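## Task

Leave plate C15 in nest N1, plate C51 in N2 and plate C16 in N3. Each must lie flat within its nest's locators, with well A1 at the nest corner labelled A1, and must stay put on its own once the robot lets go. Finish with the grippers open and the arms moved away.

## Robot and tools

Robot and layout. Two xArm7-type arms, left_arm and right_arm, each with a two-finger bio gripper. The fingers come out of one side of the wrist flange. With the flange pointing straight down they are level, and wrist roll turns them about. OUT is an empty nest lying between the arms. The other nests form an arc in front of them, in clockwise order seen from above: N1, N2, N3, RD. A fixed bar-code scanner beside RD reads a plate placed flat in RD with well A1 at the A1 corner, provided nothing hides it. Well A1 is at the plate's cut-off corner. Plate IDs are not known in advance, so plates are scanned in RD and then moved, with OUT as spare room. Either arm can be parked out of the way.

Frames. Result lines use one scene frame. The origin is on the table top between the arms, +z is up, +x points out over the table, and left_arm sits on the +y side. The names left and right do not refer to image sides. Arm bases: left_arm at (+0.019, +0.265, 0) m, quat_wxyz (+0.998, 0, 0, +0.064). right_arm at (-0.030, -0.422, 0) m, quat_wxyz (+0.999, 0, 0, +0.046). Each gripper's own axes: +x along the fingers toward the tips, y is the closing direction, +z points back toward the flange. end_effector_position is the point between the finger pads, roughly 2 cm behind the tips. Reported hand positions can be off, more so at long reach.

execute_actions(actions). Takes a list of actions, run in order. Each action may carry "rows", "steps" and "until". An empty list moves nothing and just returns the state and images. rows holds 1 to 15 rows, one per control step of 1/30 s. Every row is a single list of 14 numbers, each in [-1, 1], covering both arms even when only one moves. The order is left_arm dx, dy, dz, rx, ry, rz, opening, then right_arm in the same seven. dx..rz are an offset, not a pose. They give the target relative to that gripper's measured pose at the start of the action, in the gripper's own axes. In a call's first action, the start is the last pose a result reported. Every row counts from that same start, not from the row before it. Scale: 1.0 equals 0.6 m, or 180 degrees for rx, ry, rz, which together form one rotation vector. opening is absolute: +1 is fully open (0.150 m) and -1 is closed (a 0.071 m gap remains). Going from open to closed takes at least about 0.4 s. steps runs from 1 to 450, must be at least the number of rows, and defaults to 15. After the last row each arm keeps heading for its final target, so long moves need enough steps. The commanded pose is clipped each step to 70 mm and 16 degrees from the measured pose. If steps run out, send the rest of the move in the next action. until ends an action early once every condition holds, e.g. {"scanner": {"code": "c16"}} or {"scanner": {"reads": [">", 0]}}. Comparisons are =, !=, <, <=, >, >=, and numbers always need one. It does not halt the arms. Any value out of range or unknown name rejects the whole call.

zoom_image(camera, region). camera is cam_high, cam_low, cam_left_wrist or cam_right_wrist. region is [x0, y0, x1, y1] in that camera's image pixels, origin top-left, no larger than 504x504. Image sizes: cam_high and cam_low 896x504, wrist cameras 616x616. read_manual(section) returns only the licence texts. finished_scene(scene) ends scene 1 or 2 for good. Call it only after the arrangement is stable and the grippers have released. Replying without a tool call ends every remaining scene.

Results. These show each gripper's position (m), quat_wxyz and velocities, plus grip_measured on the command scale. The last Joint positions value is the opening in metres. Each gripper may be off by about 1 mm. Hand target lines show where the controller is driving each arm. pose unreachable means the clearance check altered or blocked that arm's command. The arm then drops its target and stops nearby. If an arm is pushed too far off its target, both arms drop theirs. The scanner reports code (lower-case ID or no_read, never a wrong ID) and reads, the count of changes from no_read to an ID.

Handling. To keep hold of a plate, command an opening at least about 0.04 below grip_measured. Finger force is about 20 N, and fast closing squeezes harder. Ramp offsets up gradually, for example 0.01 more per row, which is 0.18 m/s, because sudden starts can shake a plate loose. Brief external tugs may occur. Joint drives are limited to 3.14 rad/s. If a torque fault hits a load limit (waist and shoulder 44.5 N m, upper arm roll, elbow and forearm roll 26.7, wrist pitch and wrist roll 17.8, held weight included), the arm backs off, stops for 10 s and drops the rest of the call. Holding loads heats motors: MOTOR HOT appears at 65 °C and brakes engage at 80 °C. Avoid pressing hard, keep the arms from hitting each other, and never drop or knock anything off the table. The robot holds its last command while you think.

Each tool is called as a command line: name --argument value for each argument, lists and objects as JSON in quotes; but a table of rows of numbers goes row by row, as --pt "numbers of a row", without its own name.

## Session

execute_actions --actions '[]'

Scene clock: 0.00 s.
left_arm: end_effector_position=(+0.5636, +0.5305, +0.2255) grip_measured=+1.00 end_effector_quat_wxyz=(+0.649, -0.308, +0.036, +0.695) end_effector_velocity=(+0.000, +0.000, -0.000) end_effector_angular_velocity=(+0.000, +0.000, -0.001) | right_arm: end_effector_position=(+0.4135, -0.5163, +0.1191) grip_measured=+0.99 end_effector_quat_wxyz=(-0.125, -0.608, +0.176, +0.764) end_effector_velocity=(-0.000, +0.000, +0.000) end_effector_angular_velocity=(+0.000, -0.000, +0.000)
Joint positions: left_arm=[ 0.272  0.253 -0.076  1.252 -0.751  0.897 -0.859  0.15 ] | right_arm=[-0.135  0.039 -0.025  0.769 -3.058  0.642 -0.499  0.15 ]
Joint velocities: left_arm=[ 0.     0.     0.    -0.    -0.     0.     0.001  0.   ] | right_arm=[ 0.    -0.001 -0.    -0.    -0.    -0.001  0.001  0.   ]
Hand target (left_arm): +0.564, +0.530, +0.226; +0.649, -0.308, +0.036, +0.695
Hand target (right_arm): +0.413, -0.516, +0.119; -0.125, -0.608, +0.176, +0.764
scanner: code=no_read reads=0

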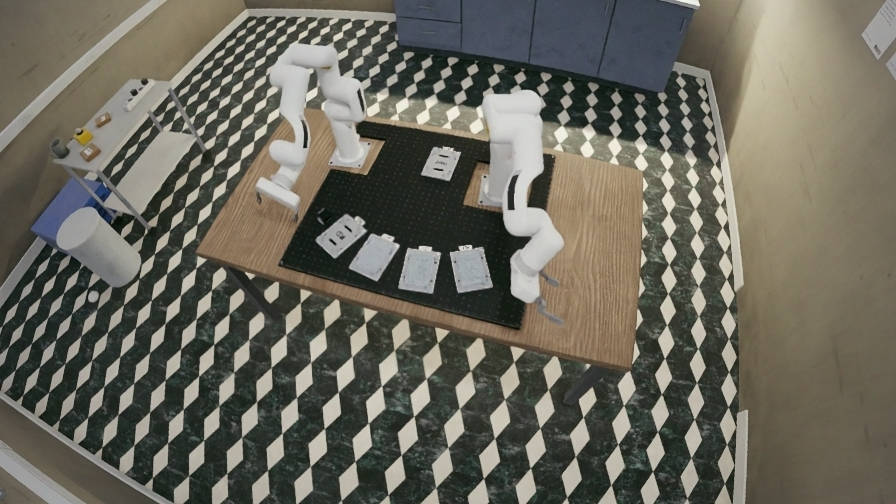

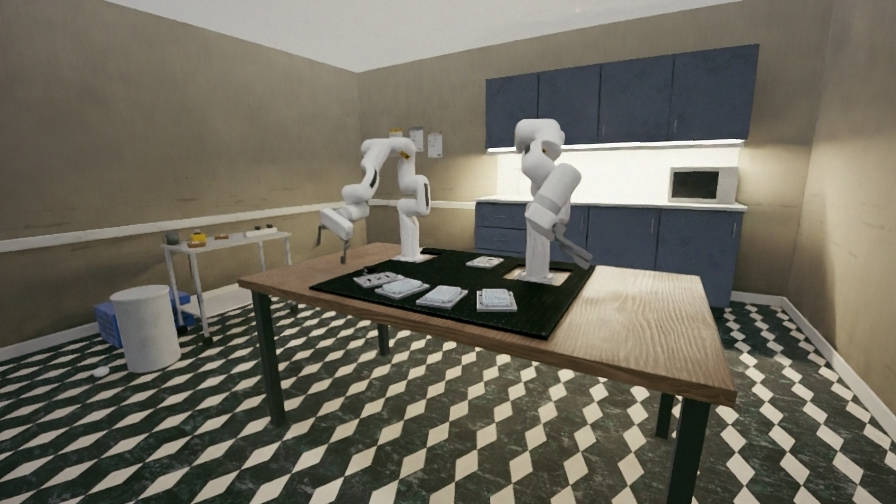

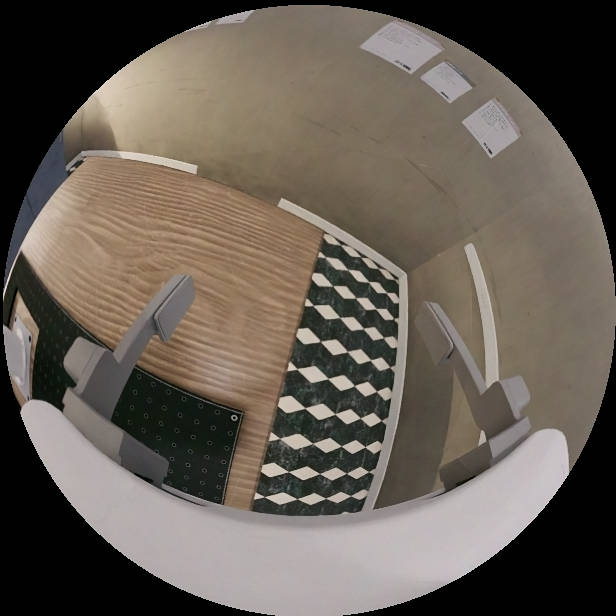

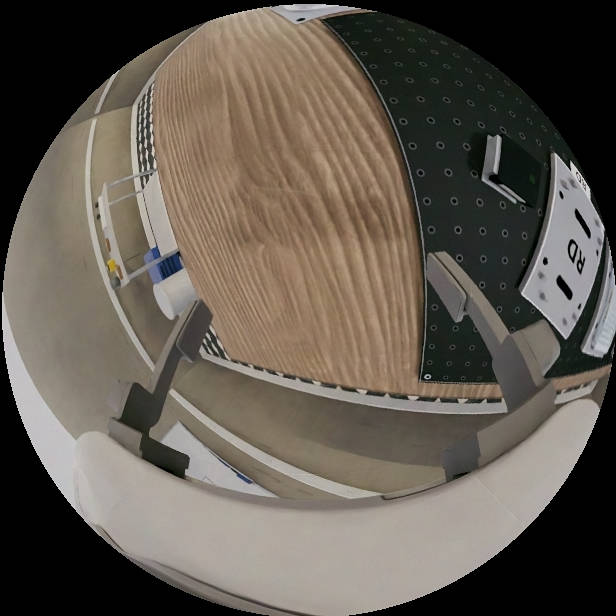

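execute_actions --actions '[{"rows": [[0.02,0.04,0.06,0,0,0,1, -0.06,-0.03,-0.008,0.08,-0.024,-0.104,0.6],[0.045,0.085,0.13,0,0,0,1, -0.12,-0.055,-0.016,0.17,-0.048,-0.21,0.2],[0.071,0.135,0.204,0,0,0,1, -0.18,-0.08,-0.024,0.25,-0.072,-0.31,-0.2],[0.071,0.135,0.204,0,0,0,1, -0.226,-0.105,-0.030,0.331,-0.0956,-0.416,-0.2]], "steps": 28}]'

Scene clock: 2.80 s.
left_arm: end_effector_position=(+0.4435, +0.6095, +0.2754) grip_measured=+1.00 end_effector_quat_wxyz=(+0.649, -0.308, +0.037, +0.695) end_effector_velocity=(-0.001, +0.002, +0.002) end_effector_angular_velocity=(+0.002, -0.003, +0.004) | right_arm: end_effector_position=(+0.4624, -0.4080, +0.2085) grip_measured=-0.20 end_effector_quat_wxyz=(+0.557, -0.527, +0.099, +0.634) end_effector_velocity=(-0.005, +0.000, -0.004) end_effector_angular_velocity=(+0.971, +0.068, -1.394)
Joint positions: left_arm=[ 0.427 -0.023  0.055  1.075 -0.701  1.142 -0.712  0.15 ] | right_arm=[-0.14  -0.104 -0.023  0.819 -1.614  0.74  -0.54   0.103]
Joint velocities: left_arm=[ 0.002 -0.003  0.001  0.     0.     0.    -0.     0.   ] | right_arm=[ 0.01  -0.103  0.001 -0.217  1.66   0.539 -0.062  0.   ]
Hand target (left_arm): +0.443, +0.610, +0.276; +0.649, -0.308, +0.036, +0.695
Hand target (right_arm): +0.461, -0.407, +0.208; +0.633, -0.482, +0.110, +0.595
Off the commanded pose (left_arm): 0.001 m, 0 deg.
Off the commanded pose (right_arm): 0.002 m, 16 deg; orientation clipped at the last step of the last action.
scanner: code=no_read reads=0

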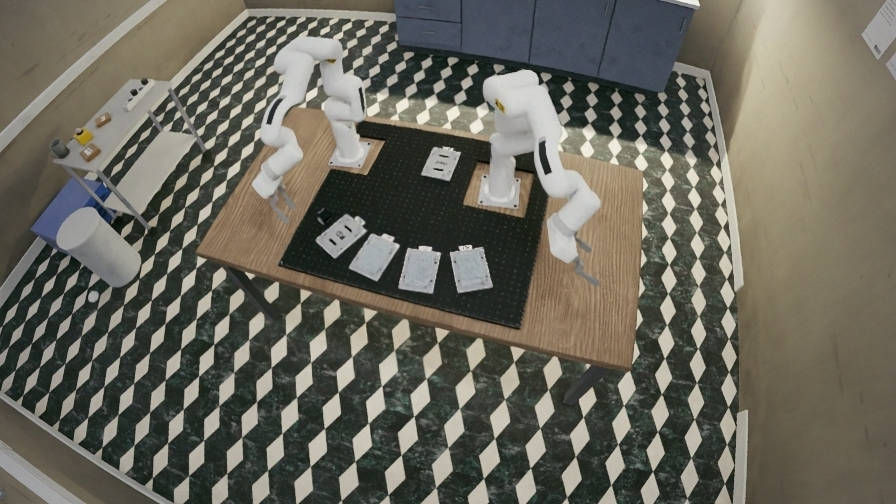

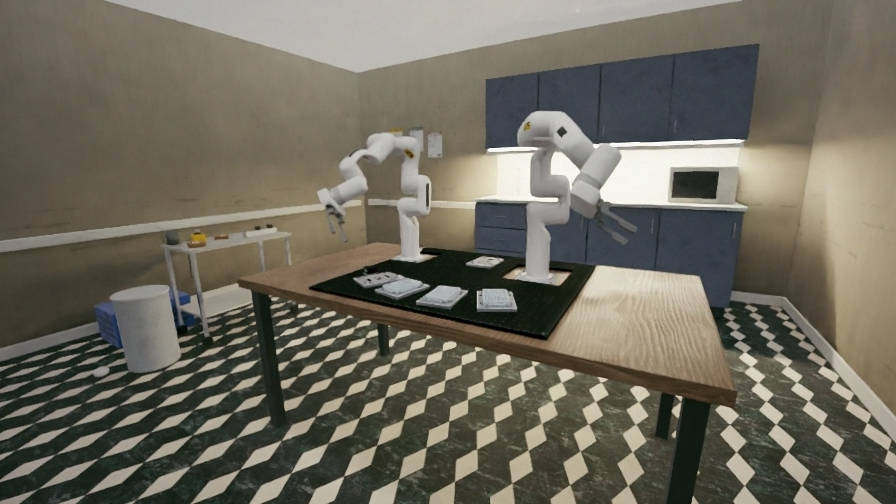

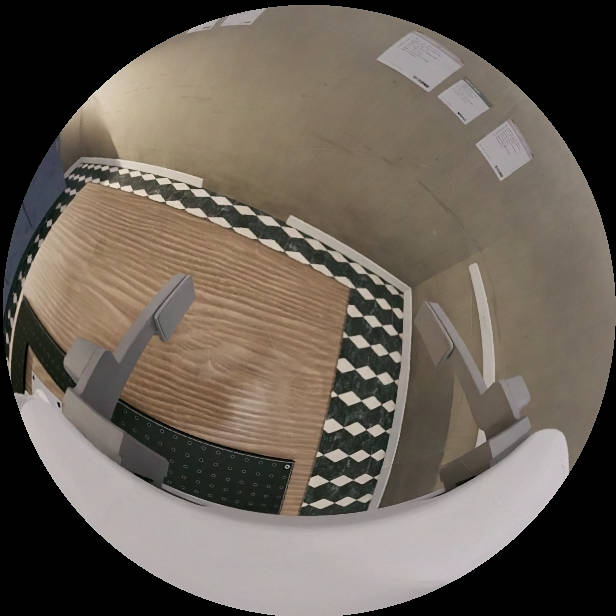

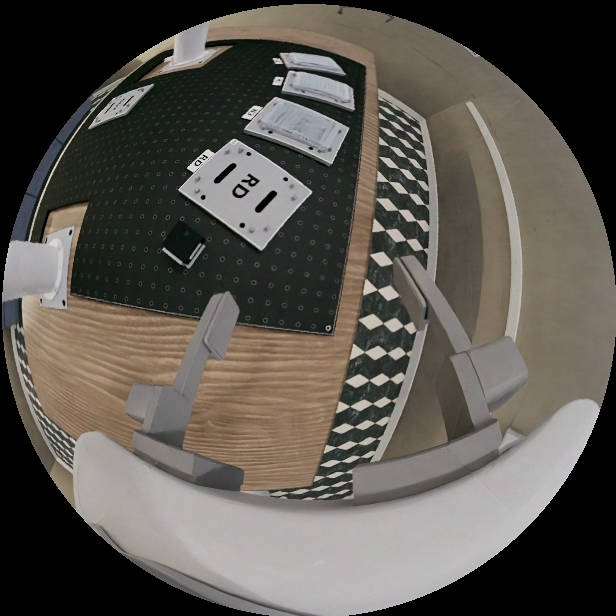

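execute_actions --actions '[{"rows": [[0,0,0,0,0,0,1, 0.05,-0.008,0.045,0.2,-0.016,-0.26,-0.2],[0,0,0,0,0,0,1, 0.1,-0.017,0.09,0.4137,-0.0336,-0.5331,-0.2],[0,0,0,0,0,0,1, 0.15,-0.025,0.137,0.4137,-0.0336,-0.5331,-0.2],[0,0,0,0,0,0,1, 0.2,-0.034,0.18,0.4137,-0.0336,-0.5331,-0.2],[0,0,0,0,0,0,1, 0.25,-0.042,0.228,0.4137,-0.0336,-0.5331,-0.2],[0,0,0,0,0,0,1, 0.3,-0.05,0.273,0.4137,-0.0336,-0.5331,-0.2],[0,0,0,0,0,0,1, 0.35,-0.059,0.319,0.4137,-0.0336,-0.5331,-0.2],[0,0,0,0,0,0,1, 0.4165,-0.070,0.3793,0.4137,-0.0336,-0.5331,-0.2]], "steps": 42}]'

Scene clock: 4.77 s.
left_arm: end_effector_position=(+0.4435, +0.6095, +0.2754) grip_measured=+1.00 end_effector_quat_wxyz=(+0.649, -0.308, +0.037, +0.695) end_effector_velocity=(-0.000, +0.000, -0.001) end_effector_angular_velocity=(-0.000, +0.001, +0.001) | right_arm: end_effector_position=(+0.4153, -0.0799, +0.1293) grip_measured=-0.20 end_effector_quat_wxyz=(+0.995, +0.002, +0.002, -0.103) end_effector_velocity=(+0.014, -0.005, +0.007) end_effector_angular_velocity=(-0.043, -0.129, -0.100)
Joint positions: left_arm=[ 0.427 -0.023  0.055  1.075 -0.701  1.142 -0.712  0.15 ] | right_arm=[ 0.438  0.382  0.357  0.932 -0.228  0.583  1.261  0.103]
Joint velocities: left_arm=[ 0.001  0.001 -0.     0.     0.    -0.    -0.     0.   ] | right_arm=[ 0.132  0.053 -0.138  0.05  -0.192 -0.05   0.258  0.   ]
Hand target (left_arm): +0.444, +0.610, +0.275; +0.649, -0.308, +0.037, +0.695
Hand target (right_arm): +0.416, -0.080, +0.130; +0.994, +0.001, -0.001, -0.106
Off the commanded pose (left_arm): 0.000 m, 0 deg.
Off the commanded pose (right_arm): 0.001 m, 0 deg.
scanner: code=no_read reads=0

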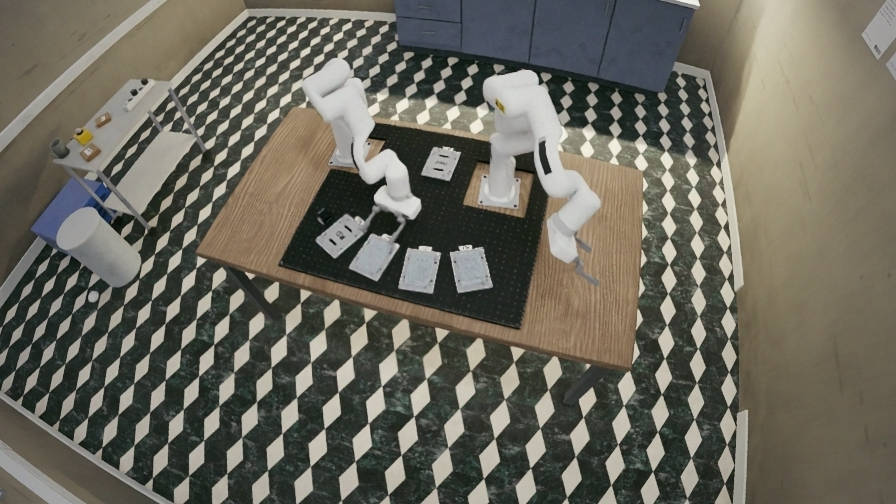

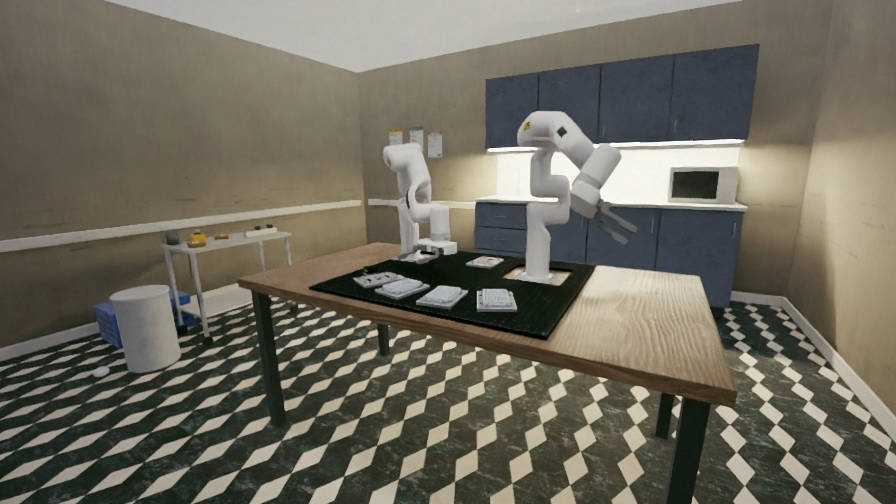

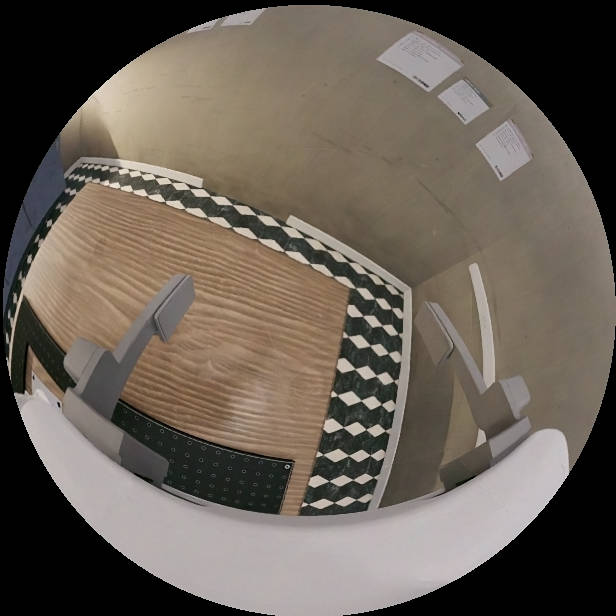

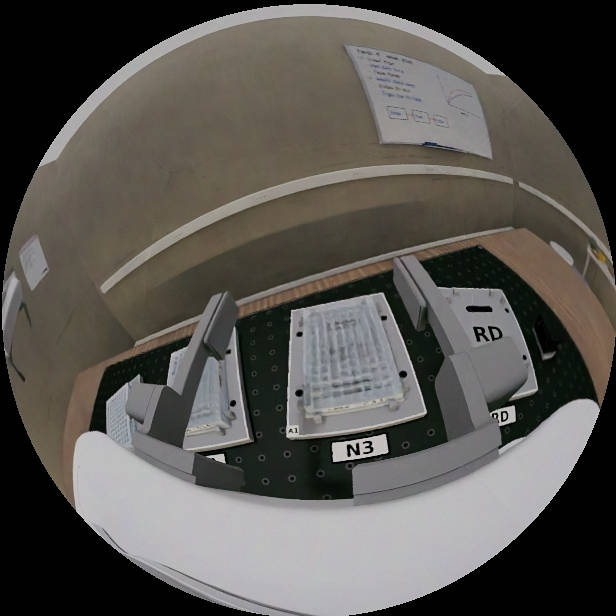

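zoom_image --camera "cam_right_wrist" --region '[280, 285, 440, 445]'

Region (280, 285, 440, 445) of cam_right_wrist's 616x616 image, scaled by 3.150, with more detail than that image has.

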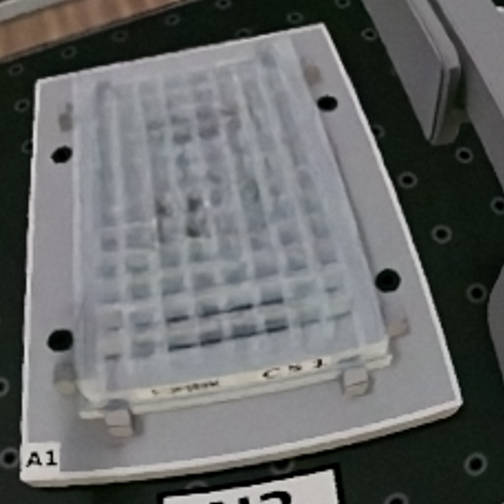

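execute_actions --actions '[{"rows": [[0,0,0,0,0,0,1, -0.008,0.04,0,0,0,0.02,-0.2],[0,0,0,0,0,0,1, -0.02,0.11,0,0,0,0.05,-0.2],[0,0,0,0,0,0,1, -0.035,0.19,0,0,0,0.08,-0.2],[0,0,0,0,0,0,1, -0.0469,0.25,0,0,0,0.1097,-0.2]], "steps": 20}]'

zoom_image --camera "cam_right_wrist" --region '[100, 270, 460, 470]'

Scene clock: 5.83 s.
left_arm: end_effector_position=(+0.4435, +0.6095, +0.2754) grip_measured=+1.00 end_effector_quat_wxyz=(+0.649, -0.308, +0.037, +0.695) end_effector_velocity=(-0.000, +0.001, +0.001) end_effector_angular_velocity=(+0.001, -0.001, +0.002) | right_arm: end_effector_position=(+0.4196, +0.0712, +0.1293) grip_measured=-0.20 end_effector_quat_wxyz=(+0.998, +0.002, +0.002, +0.068) end_effector_velocity=(-0.006, +0.011, +0.008) end_effector_angular_velocity=(+0.010, -0.003, +0.015)
Joint positions: left_arm=[ 0.427 -0.023  0.055  1.075 -0.701  1.142 -0.712  0.15 ] | right_arm=[ 0.544  0.615  0.403  1.292 -0.332  0.743  1.083  0.103]
Joint velocities: left_arm=[ 0.001 -0.001  0.     0.    -0.    -0.001 -0.001  0.   ] | right_arm=[ 0.011 -0.003  0.009  0.015  0.002  0.008 -0.001 -0.   ]
Hand target (left_arm): +0.444, +0.610, +0.275; +0.649, -0.308, +0.037, +0.695
Hand target (right_arm): +0.419, +0.073, +0.129; +0.998, +0.002, +0.002, +0.069
Off the commanded pose (left_arm): 0.000 m, 0 deg.
Off the commanded pose (right_arm): 0.002 m, 0 deg.
scanner: code=no_read reads=0

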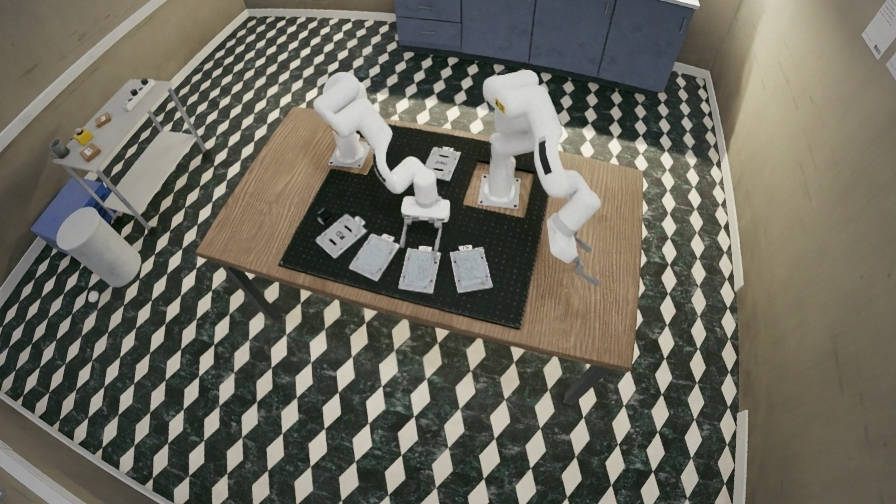

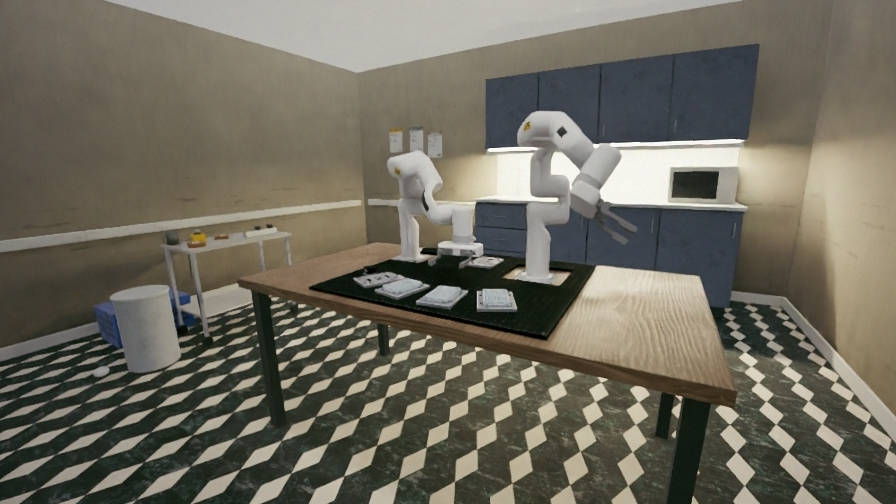

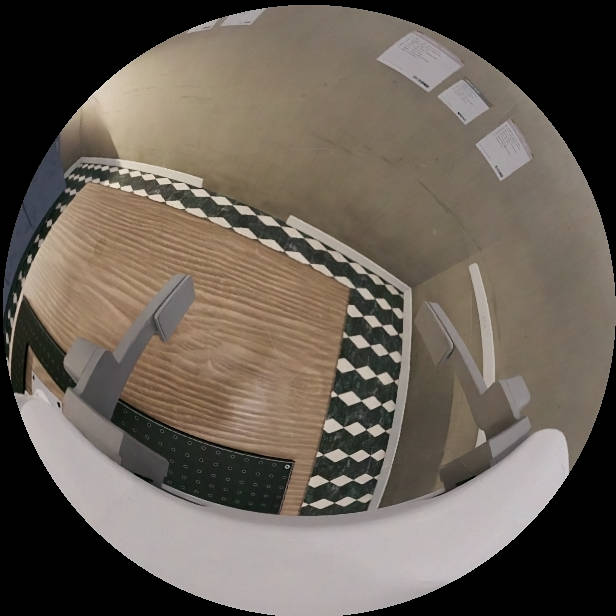

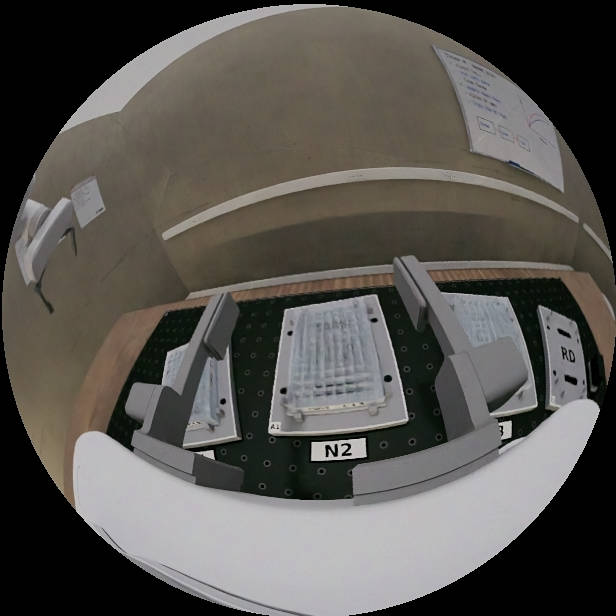

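Region (100, 270, 460, 470) of cam_right_wrist's 616x616 image, scaled by 1.400, with more detail than that image has.

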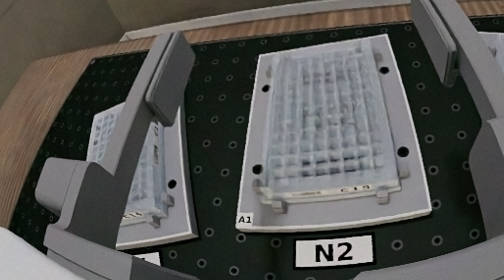

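zoom_image --camera "cam_right_wrist" --region '[270, 370, 410, 440]'

zoom_image --camera "cam_right_wrist" --region '[160, 330, 250, 450]'

Region (270, 370, 410, 440) of cam_right_wrist's 616x616 image, scaled by 3.600, with more detail than that image has.

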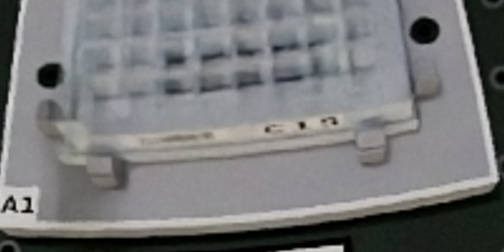

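Region (160, 330, 250, 450) of cam_right_wrist's 616x616 image, scaled by 4.200, with more detail than that image has; it fills the left 378 columns of this view, and the rest is white.

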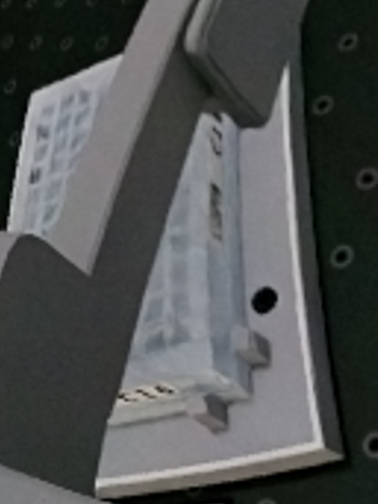

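execute_actions --actions '[{"rows": [[0,0,0,0,0,0,1, 0.015,0,-0.005,0,0,0,-0.2],[0,0,0,0,0,0,1, 0.04,0,-0.02,0,0,0,-0.2],[0,0,0,0,0,0,1, 0.07,0,-0.045,0,0,0,-0.2],[0,0,0,0,0,0,1, 0.095,0,-0.075,0,0,0,-0.2],[0,0,0,0,0,0,1, 0.1,0,-0.1,0,0,0,-0.2],[0,0,0,0,0,0,1, 0.1,0,-0.115,0,0,0,-0.2]], "steps": 20}]'

Scene clock: 7.27 s.
left_arm: end_effector_position=(+0.4435, +0.6095, +0.2754) grip_measured=+1.00 end_effector_quat_wxyz=(+0.649, -0.308, +0.037, +0.695) end_effector_velocity=(+0.001, -0.001, -0.000) end_effector_angular_velocity=(-0.000, +0.000, -0.003) | right_arm: end_effector_position=(+0.4790, +0.0792, +0.0610) grip_measured=-0.20 end_effector_quat_wxyz=(+0.998, +0.002, +0.002, +0.068) end_effector_velocity=(+0.005, -0.013, -0.015) end_effector_angular_velocity=(-0.026, +0.010, -0.013)
Joint positions: left_arm=[ 0.427 -0.023  0.055  1.075 -0.701  1.142 -0.712  0.15 ] | right_arm=[ 0.544  0.866  0.339  1.513 -0.388  0.713  1.025  0.103]
Joint velocities: left_arm=[-0.003  0.     0.     0.    -0.     0.     0.     0.   ] | right_arm=[-0.006  0.015 -0.014 -0.005 -0.001  0.004 -0.001  0.   ]
Hand target (left_arm): +0.444, +0.610, +0.275; +0.649, -0.308, +0.037, +0.695
Hand target (right_arm): +0.479, +0.079, +0.060; +0.998, +0.002, +0.002, +0.068
Off the commanded pose (left_arm): 0.000 m, 0 deg.
Off the commanded pose (right_arm): 0.001 m, 0 deg.
scanner: code=no_read reads=0

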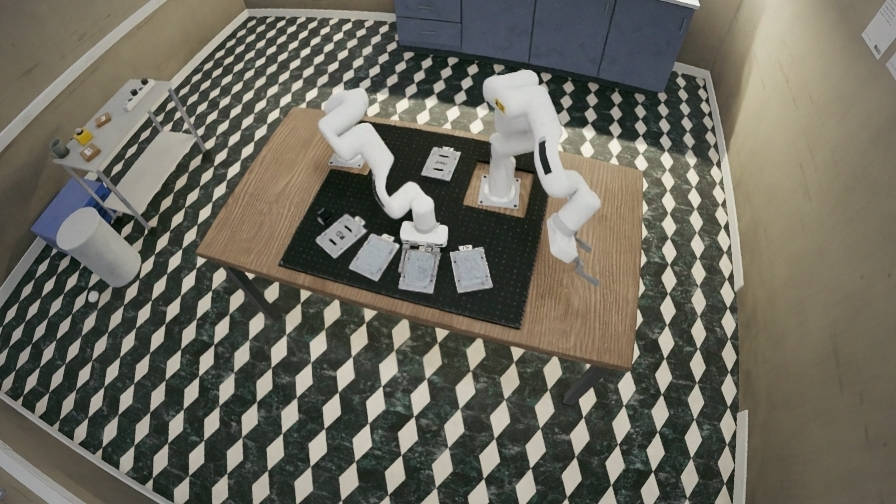

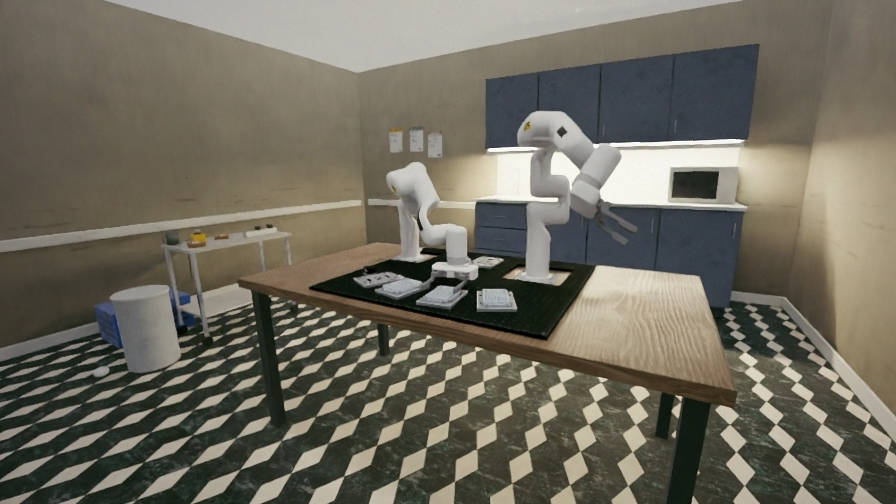

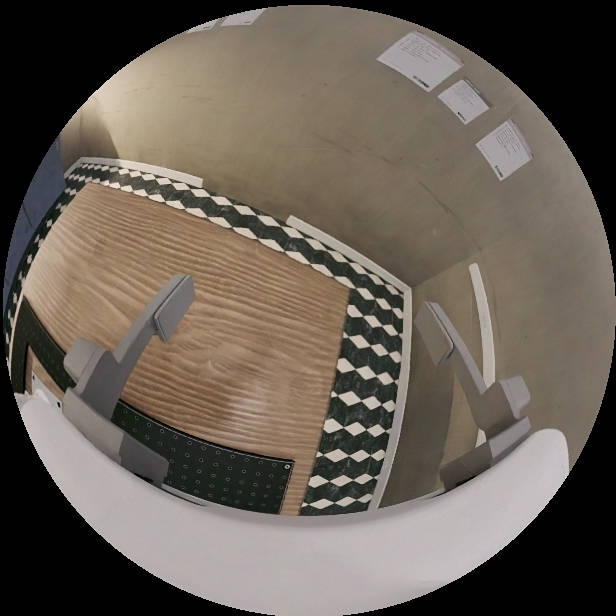

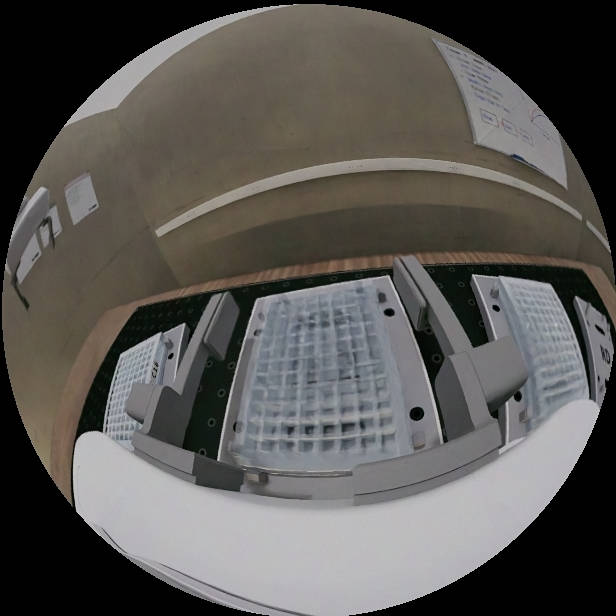

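zoom_image --camera "cam_high" --region '[370, 215, 480, 305]'

zoom_image --camera "cam_right_wrist" --region '[100, 320, 200, 420]'

Region (370, 215, 480, 305) of cam_high's 896x504 image, scaled by 4.582, with more detail than that image has; it fills the top 412 rows of this view, and the rest is white.

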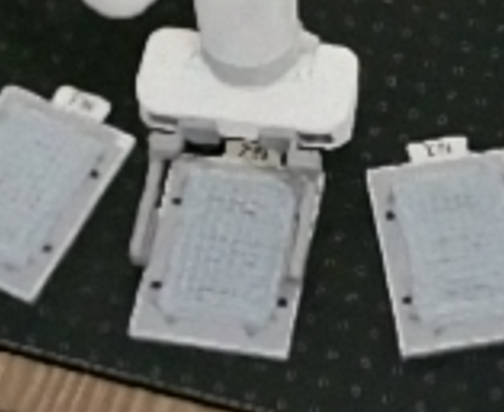

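Region (100, 320, 200, 420) of cam_right_wrist's 616x616 image, scaled by 5.040, with more detail than that image has.

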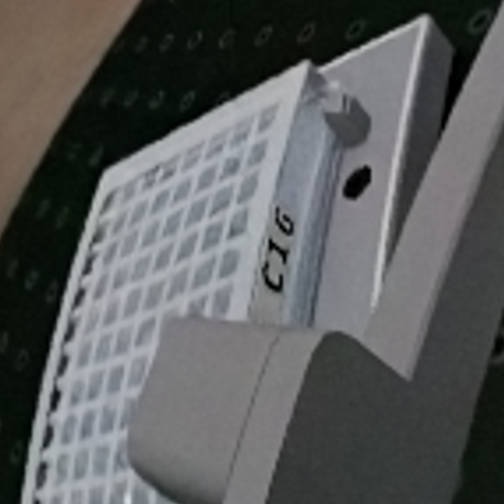

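execute_actions --actions '[{"rows": [[0,0,0,0,0,0,1, -0.008,0.002,-0.004,0,0,0,-0.2],[0,0,0,0,0,0,1, -0.018,0.004,-0.01,0,0,0,-0.2],[0,0,0,0,0,0,1, -0.025,0.006,-0.018,0,0,0,-0.2],[0,0,0,0,0,0,1, -0.025,0.006,-0.026,0,0,0,-0.2]], "steps": 16}]'

Scene clock: 8.20 s.
left_arm: end_effector_position=(+0.4435, +0.6095, +0.2754) grip_measured=+1.00 end_effector_quat_wxyz=(+0.649, -0.308, +0.037, +0.695) end_effector_velocity=(+0.001, -0.001, +0.001) end_effector_angular_velocity=(+0.001, -0.002, -0.002) | right_arm: end_effector_position=(+0.4640, +0.0807, +0.0459) grip_measured=-0.20 end_effector_quat_wxyz=(+0.998, +0.003, +0.001, +0.067) end_effector_velocity=(-0.008, +0.003, -0.006) end_effector_angular_velocity=(-0.006, +0.012, +0.010)
Joint positions: left_arm=[ 0.427 -0.023  0.055  1.075 -0.701  1.142 -0.712  0.15 ] | right_arm=[ 0.567  0.879  0.329  1.483 -0.403  0.67   1.06   0.103]
Joint velocities: left_arm=[-0.002 -0.002 -0.     0.     0.    -0.    -0.     0.   ] | right_arm=[ 0.005  0.005  0.006 -0.007 -0.     0.001  0.001  0.   ]
Hand target (left_arm): +0.444, +0.610, +0.275; +0.649, -0.308, +0.037, +0.695
Hand target (right_arm): +0.464, +0.081, +0.045; +0.998, +0.002, +0.002, +0.068
Off the commanded pose (left_arm): 0.000 m, 0 deg.
Off the commanded pose (right_arm): 0.001 m, 0 deg.
scanner: code=no_read reads=0

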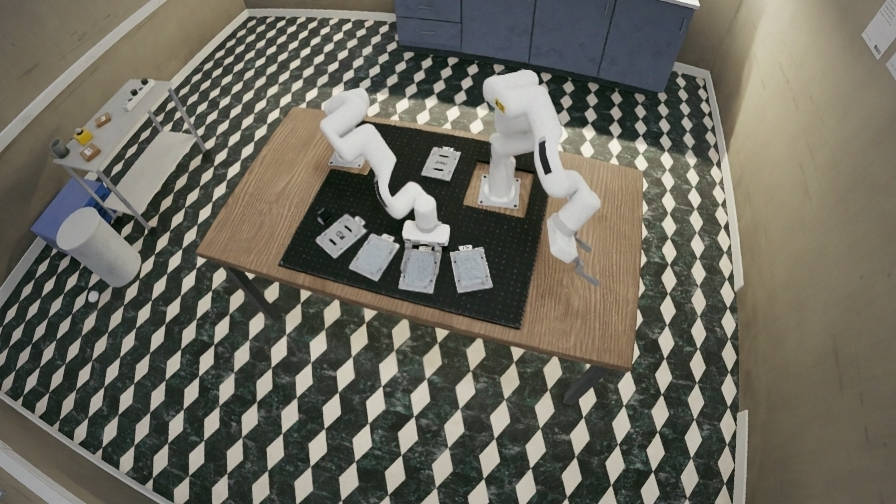

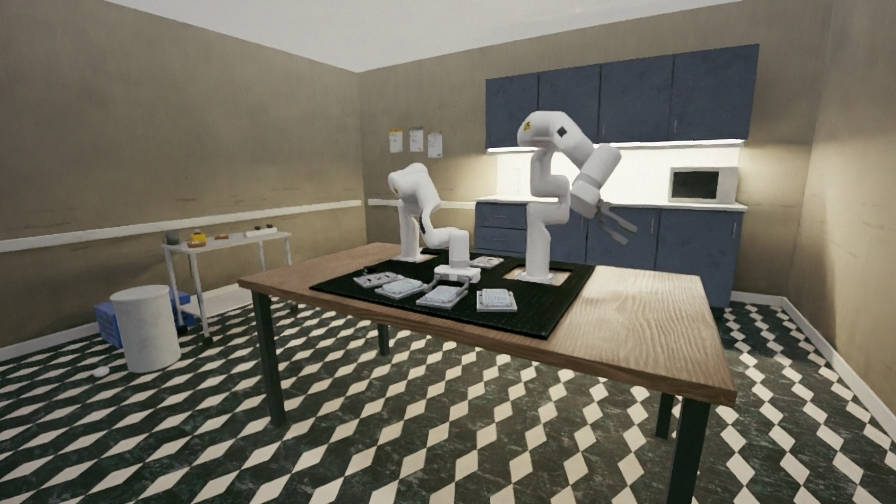

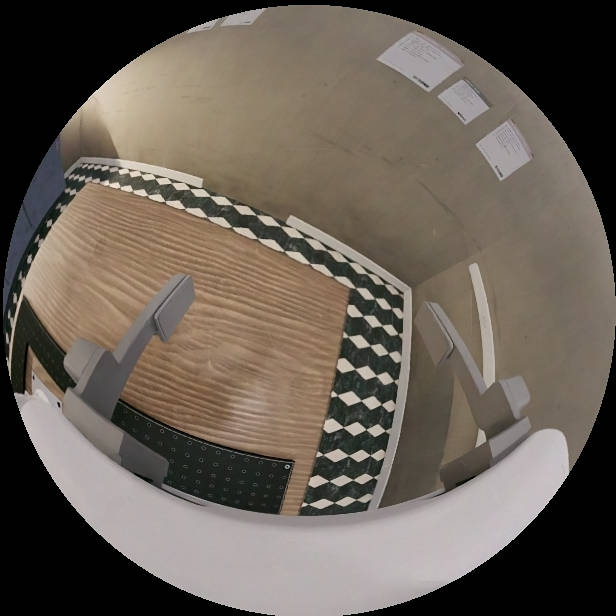

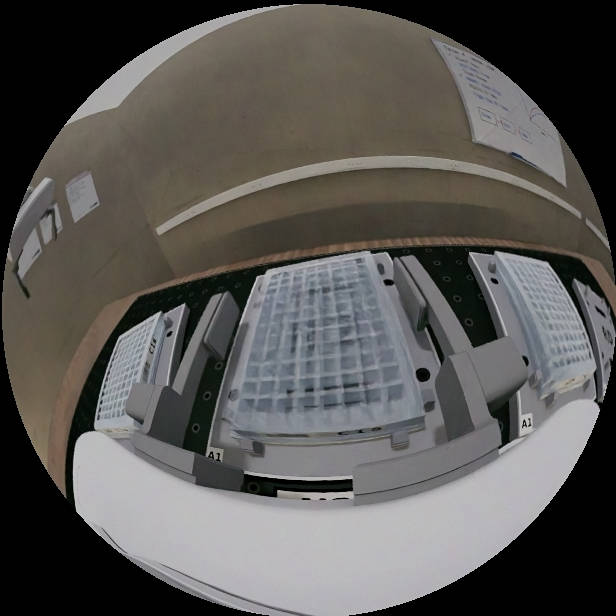

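execute_actions --actions '[{"rows": [[0,0,0,0,0,0,1, 0,0,-0.005,0,0,0,-0.2],[0,0,0,0,0,0,1, 0,0,-0.011,0,0,0,-0.2],[0,0,0,0,0,0,1, 0,0,-0.015,0,0,0,-0.2]], "steps": 12},{"rows": [[0,0,0,0,0,0,1, 0,0,0,0,0,0,-0.3],[0,0,0,0,0,0,1, 0,0,0,0,0,0,-0.4],[0,0,0,0,0,0,1, 0,0,0,0,0,0,-0.5],[0,0,0,0,0,0,1, 0,0,0,0,0,0,-0.58],[0,0,0,0,0,0,1, 0,0,0,0,0,0,-0.64],[0,0,0,0,0,0,1, 0,0,0,0,0,0,-0.7],[0,0,0,0,0,0,1, 0,0,0,0,0,0,-0.75],[0,0,0,0,0,0,1, 0,0,0,0,0,0,-0.8]], "steps": 16}]'

Scene clock: 9.97 s.
left_arm: end_effector_position=(+0.4435, +0.6095, +0.2754) grip_measured=+1.00 end_effector_quat_wxyz=(+0.649, -0.308, +0.037, +0.695) end_effector_velocity=(-0.000, +0.001, +0.000) end_effector_angular_velocity=(+0.001, -0.001, +0.001) | right_arm: end_effector_position=(+0.4649, +0.0791, +0.0365) grip_measured=-0.65 end_effector_quat_wxyz=(+0.998, +0.002, +0.001, +0.066) end_effector_velocity=(-0.001, +0.001, -0.000) end_effector_angular_velocity=(+0.002, +0.001, +0.001)
Joint positions: left_arm=[ 0.427 -0.023  0.055  1.075 -0.701  1.142 -0.712  0.15 ] | right_arm=[ 0.571  0.899  0.32   1.49  -0.407  0.657  1.064  0.085]
Joint velocities: left_arm=[ 0.001  0.    -0.     0.     0.    -0.001  0.001  0.   ] | right_arm=[ 0.001  0.001  0.     0.001  0.001 -0.001 -0.001  0.   ]
Hand target (left_arm): +0.444, +0.610, +0.275; +0.649, -0.308, +0.037, +0.695
Hand target (right_arm): +0.464, +0.081, +0.037; +0.998, +0.003, +0.001, +0.067
Off the commanded pose (left_arm): 0.000 m, 0 deg.
Off the commanded pose (right_arm): 0.002 m, 0 deg.
scanner: code=no_read reads=0

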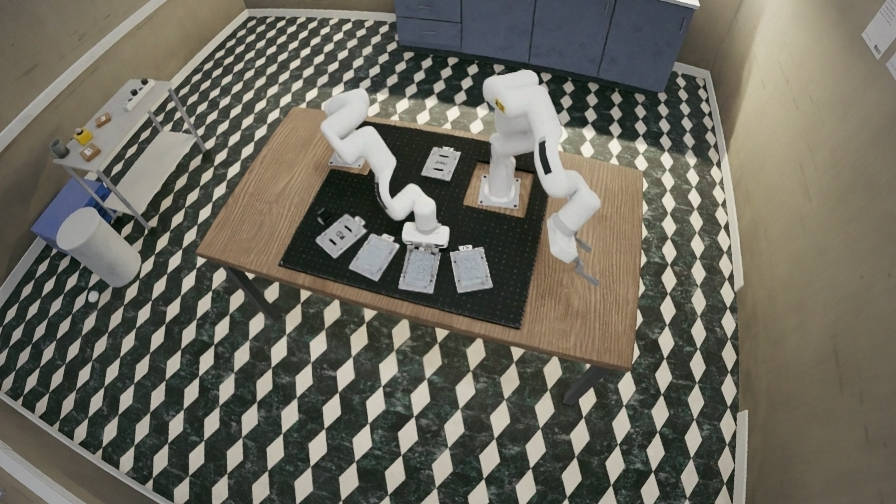

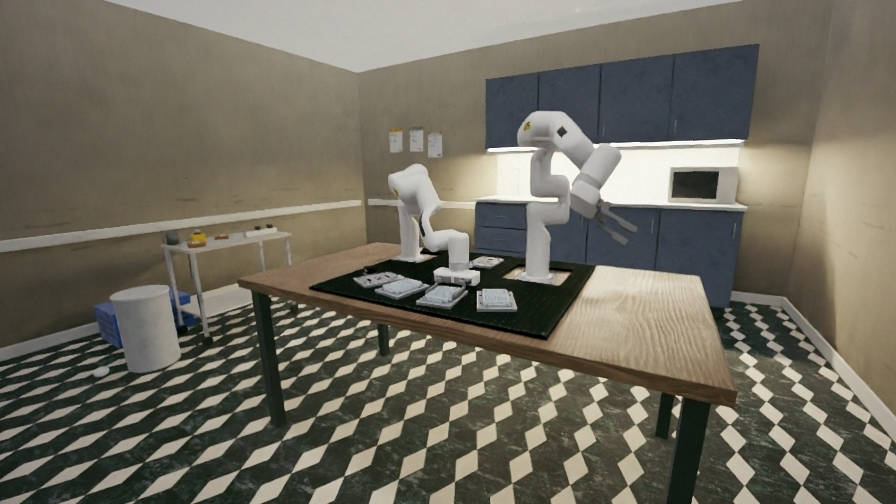

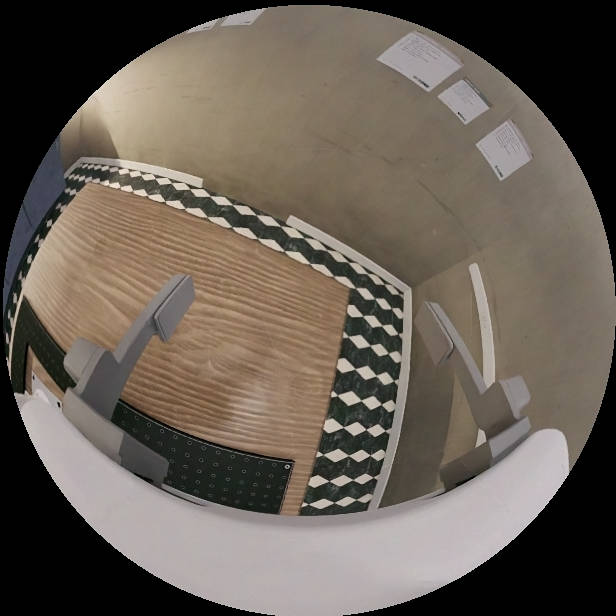

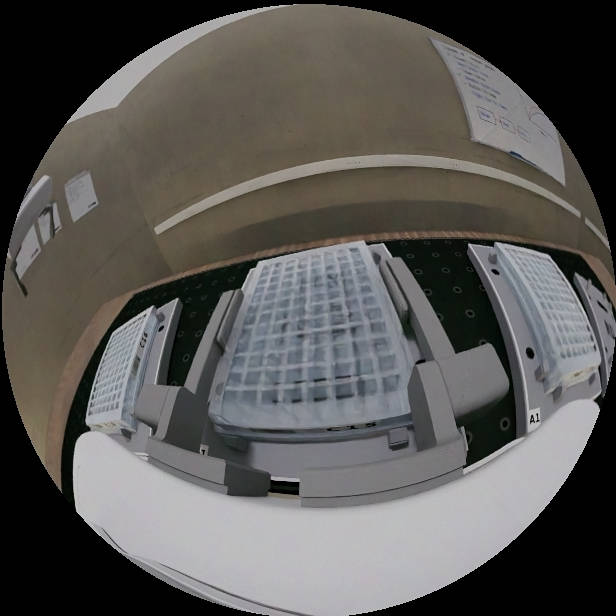

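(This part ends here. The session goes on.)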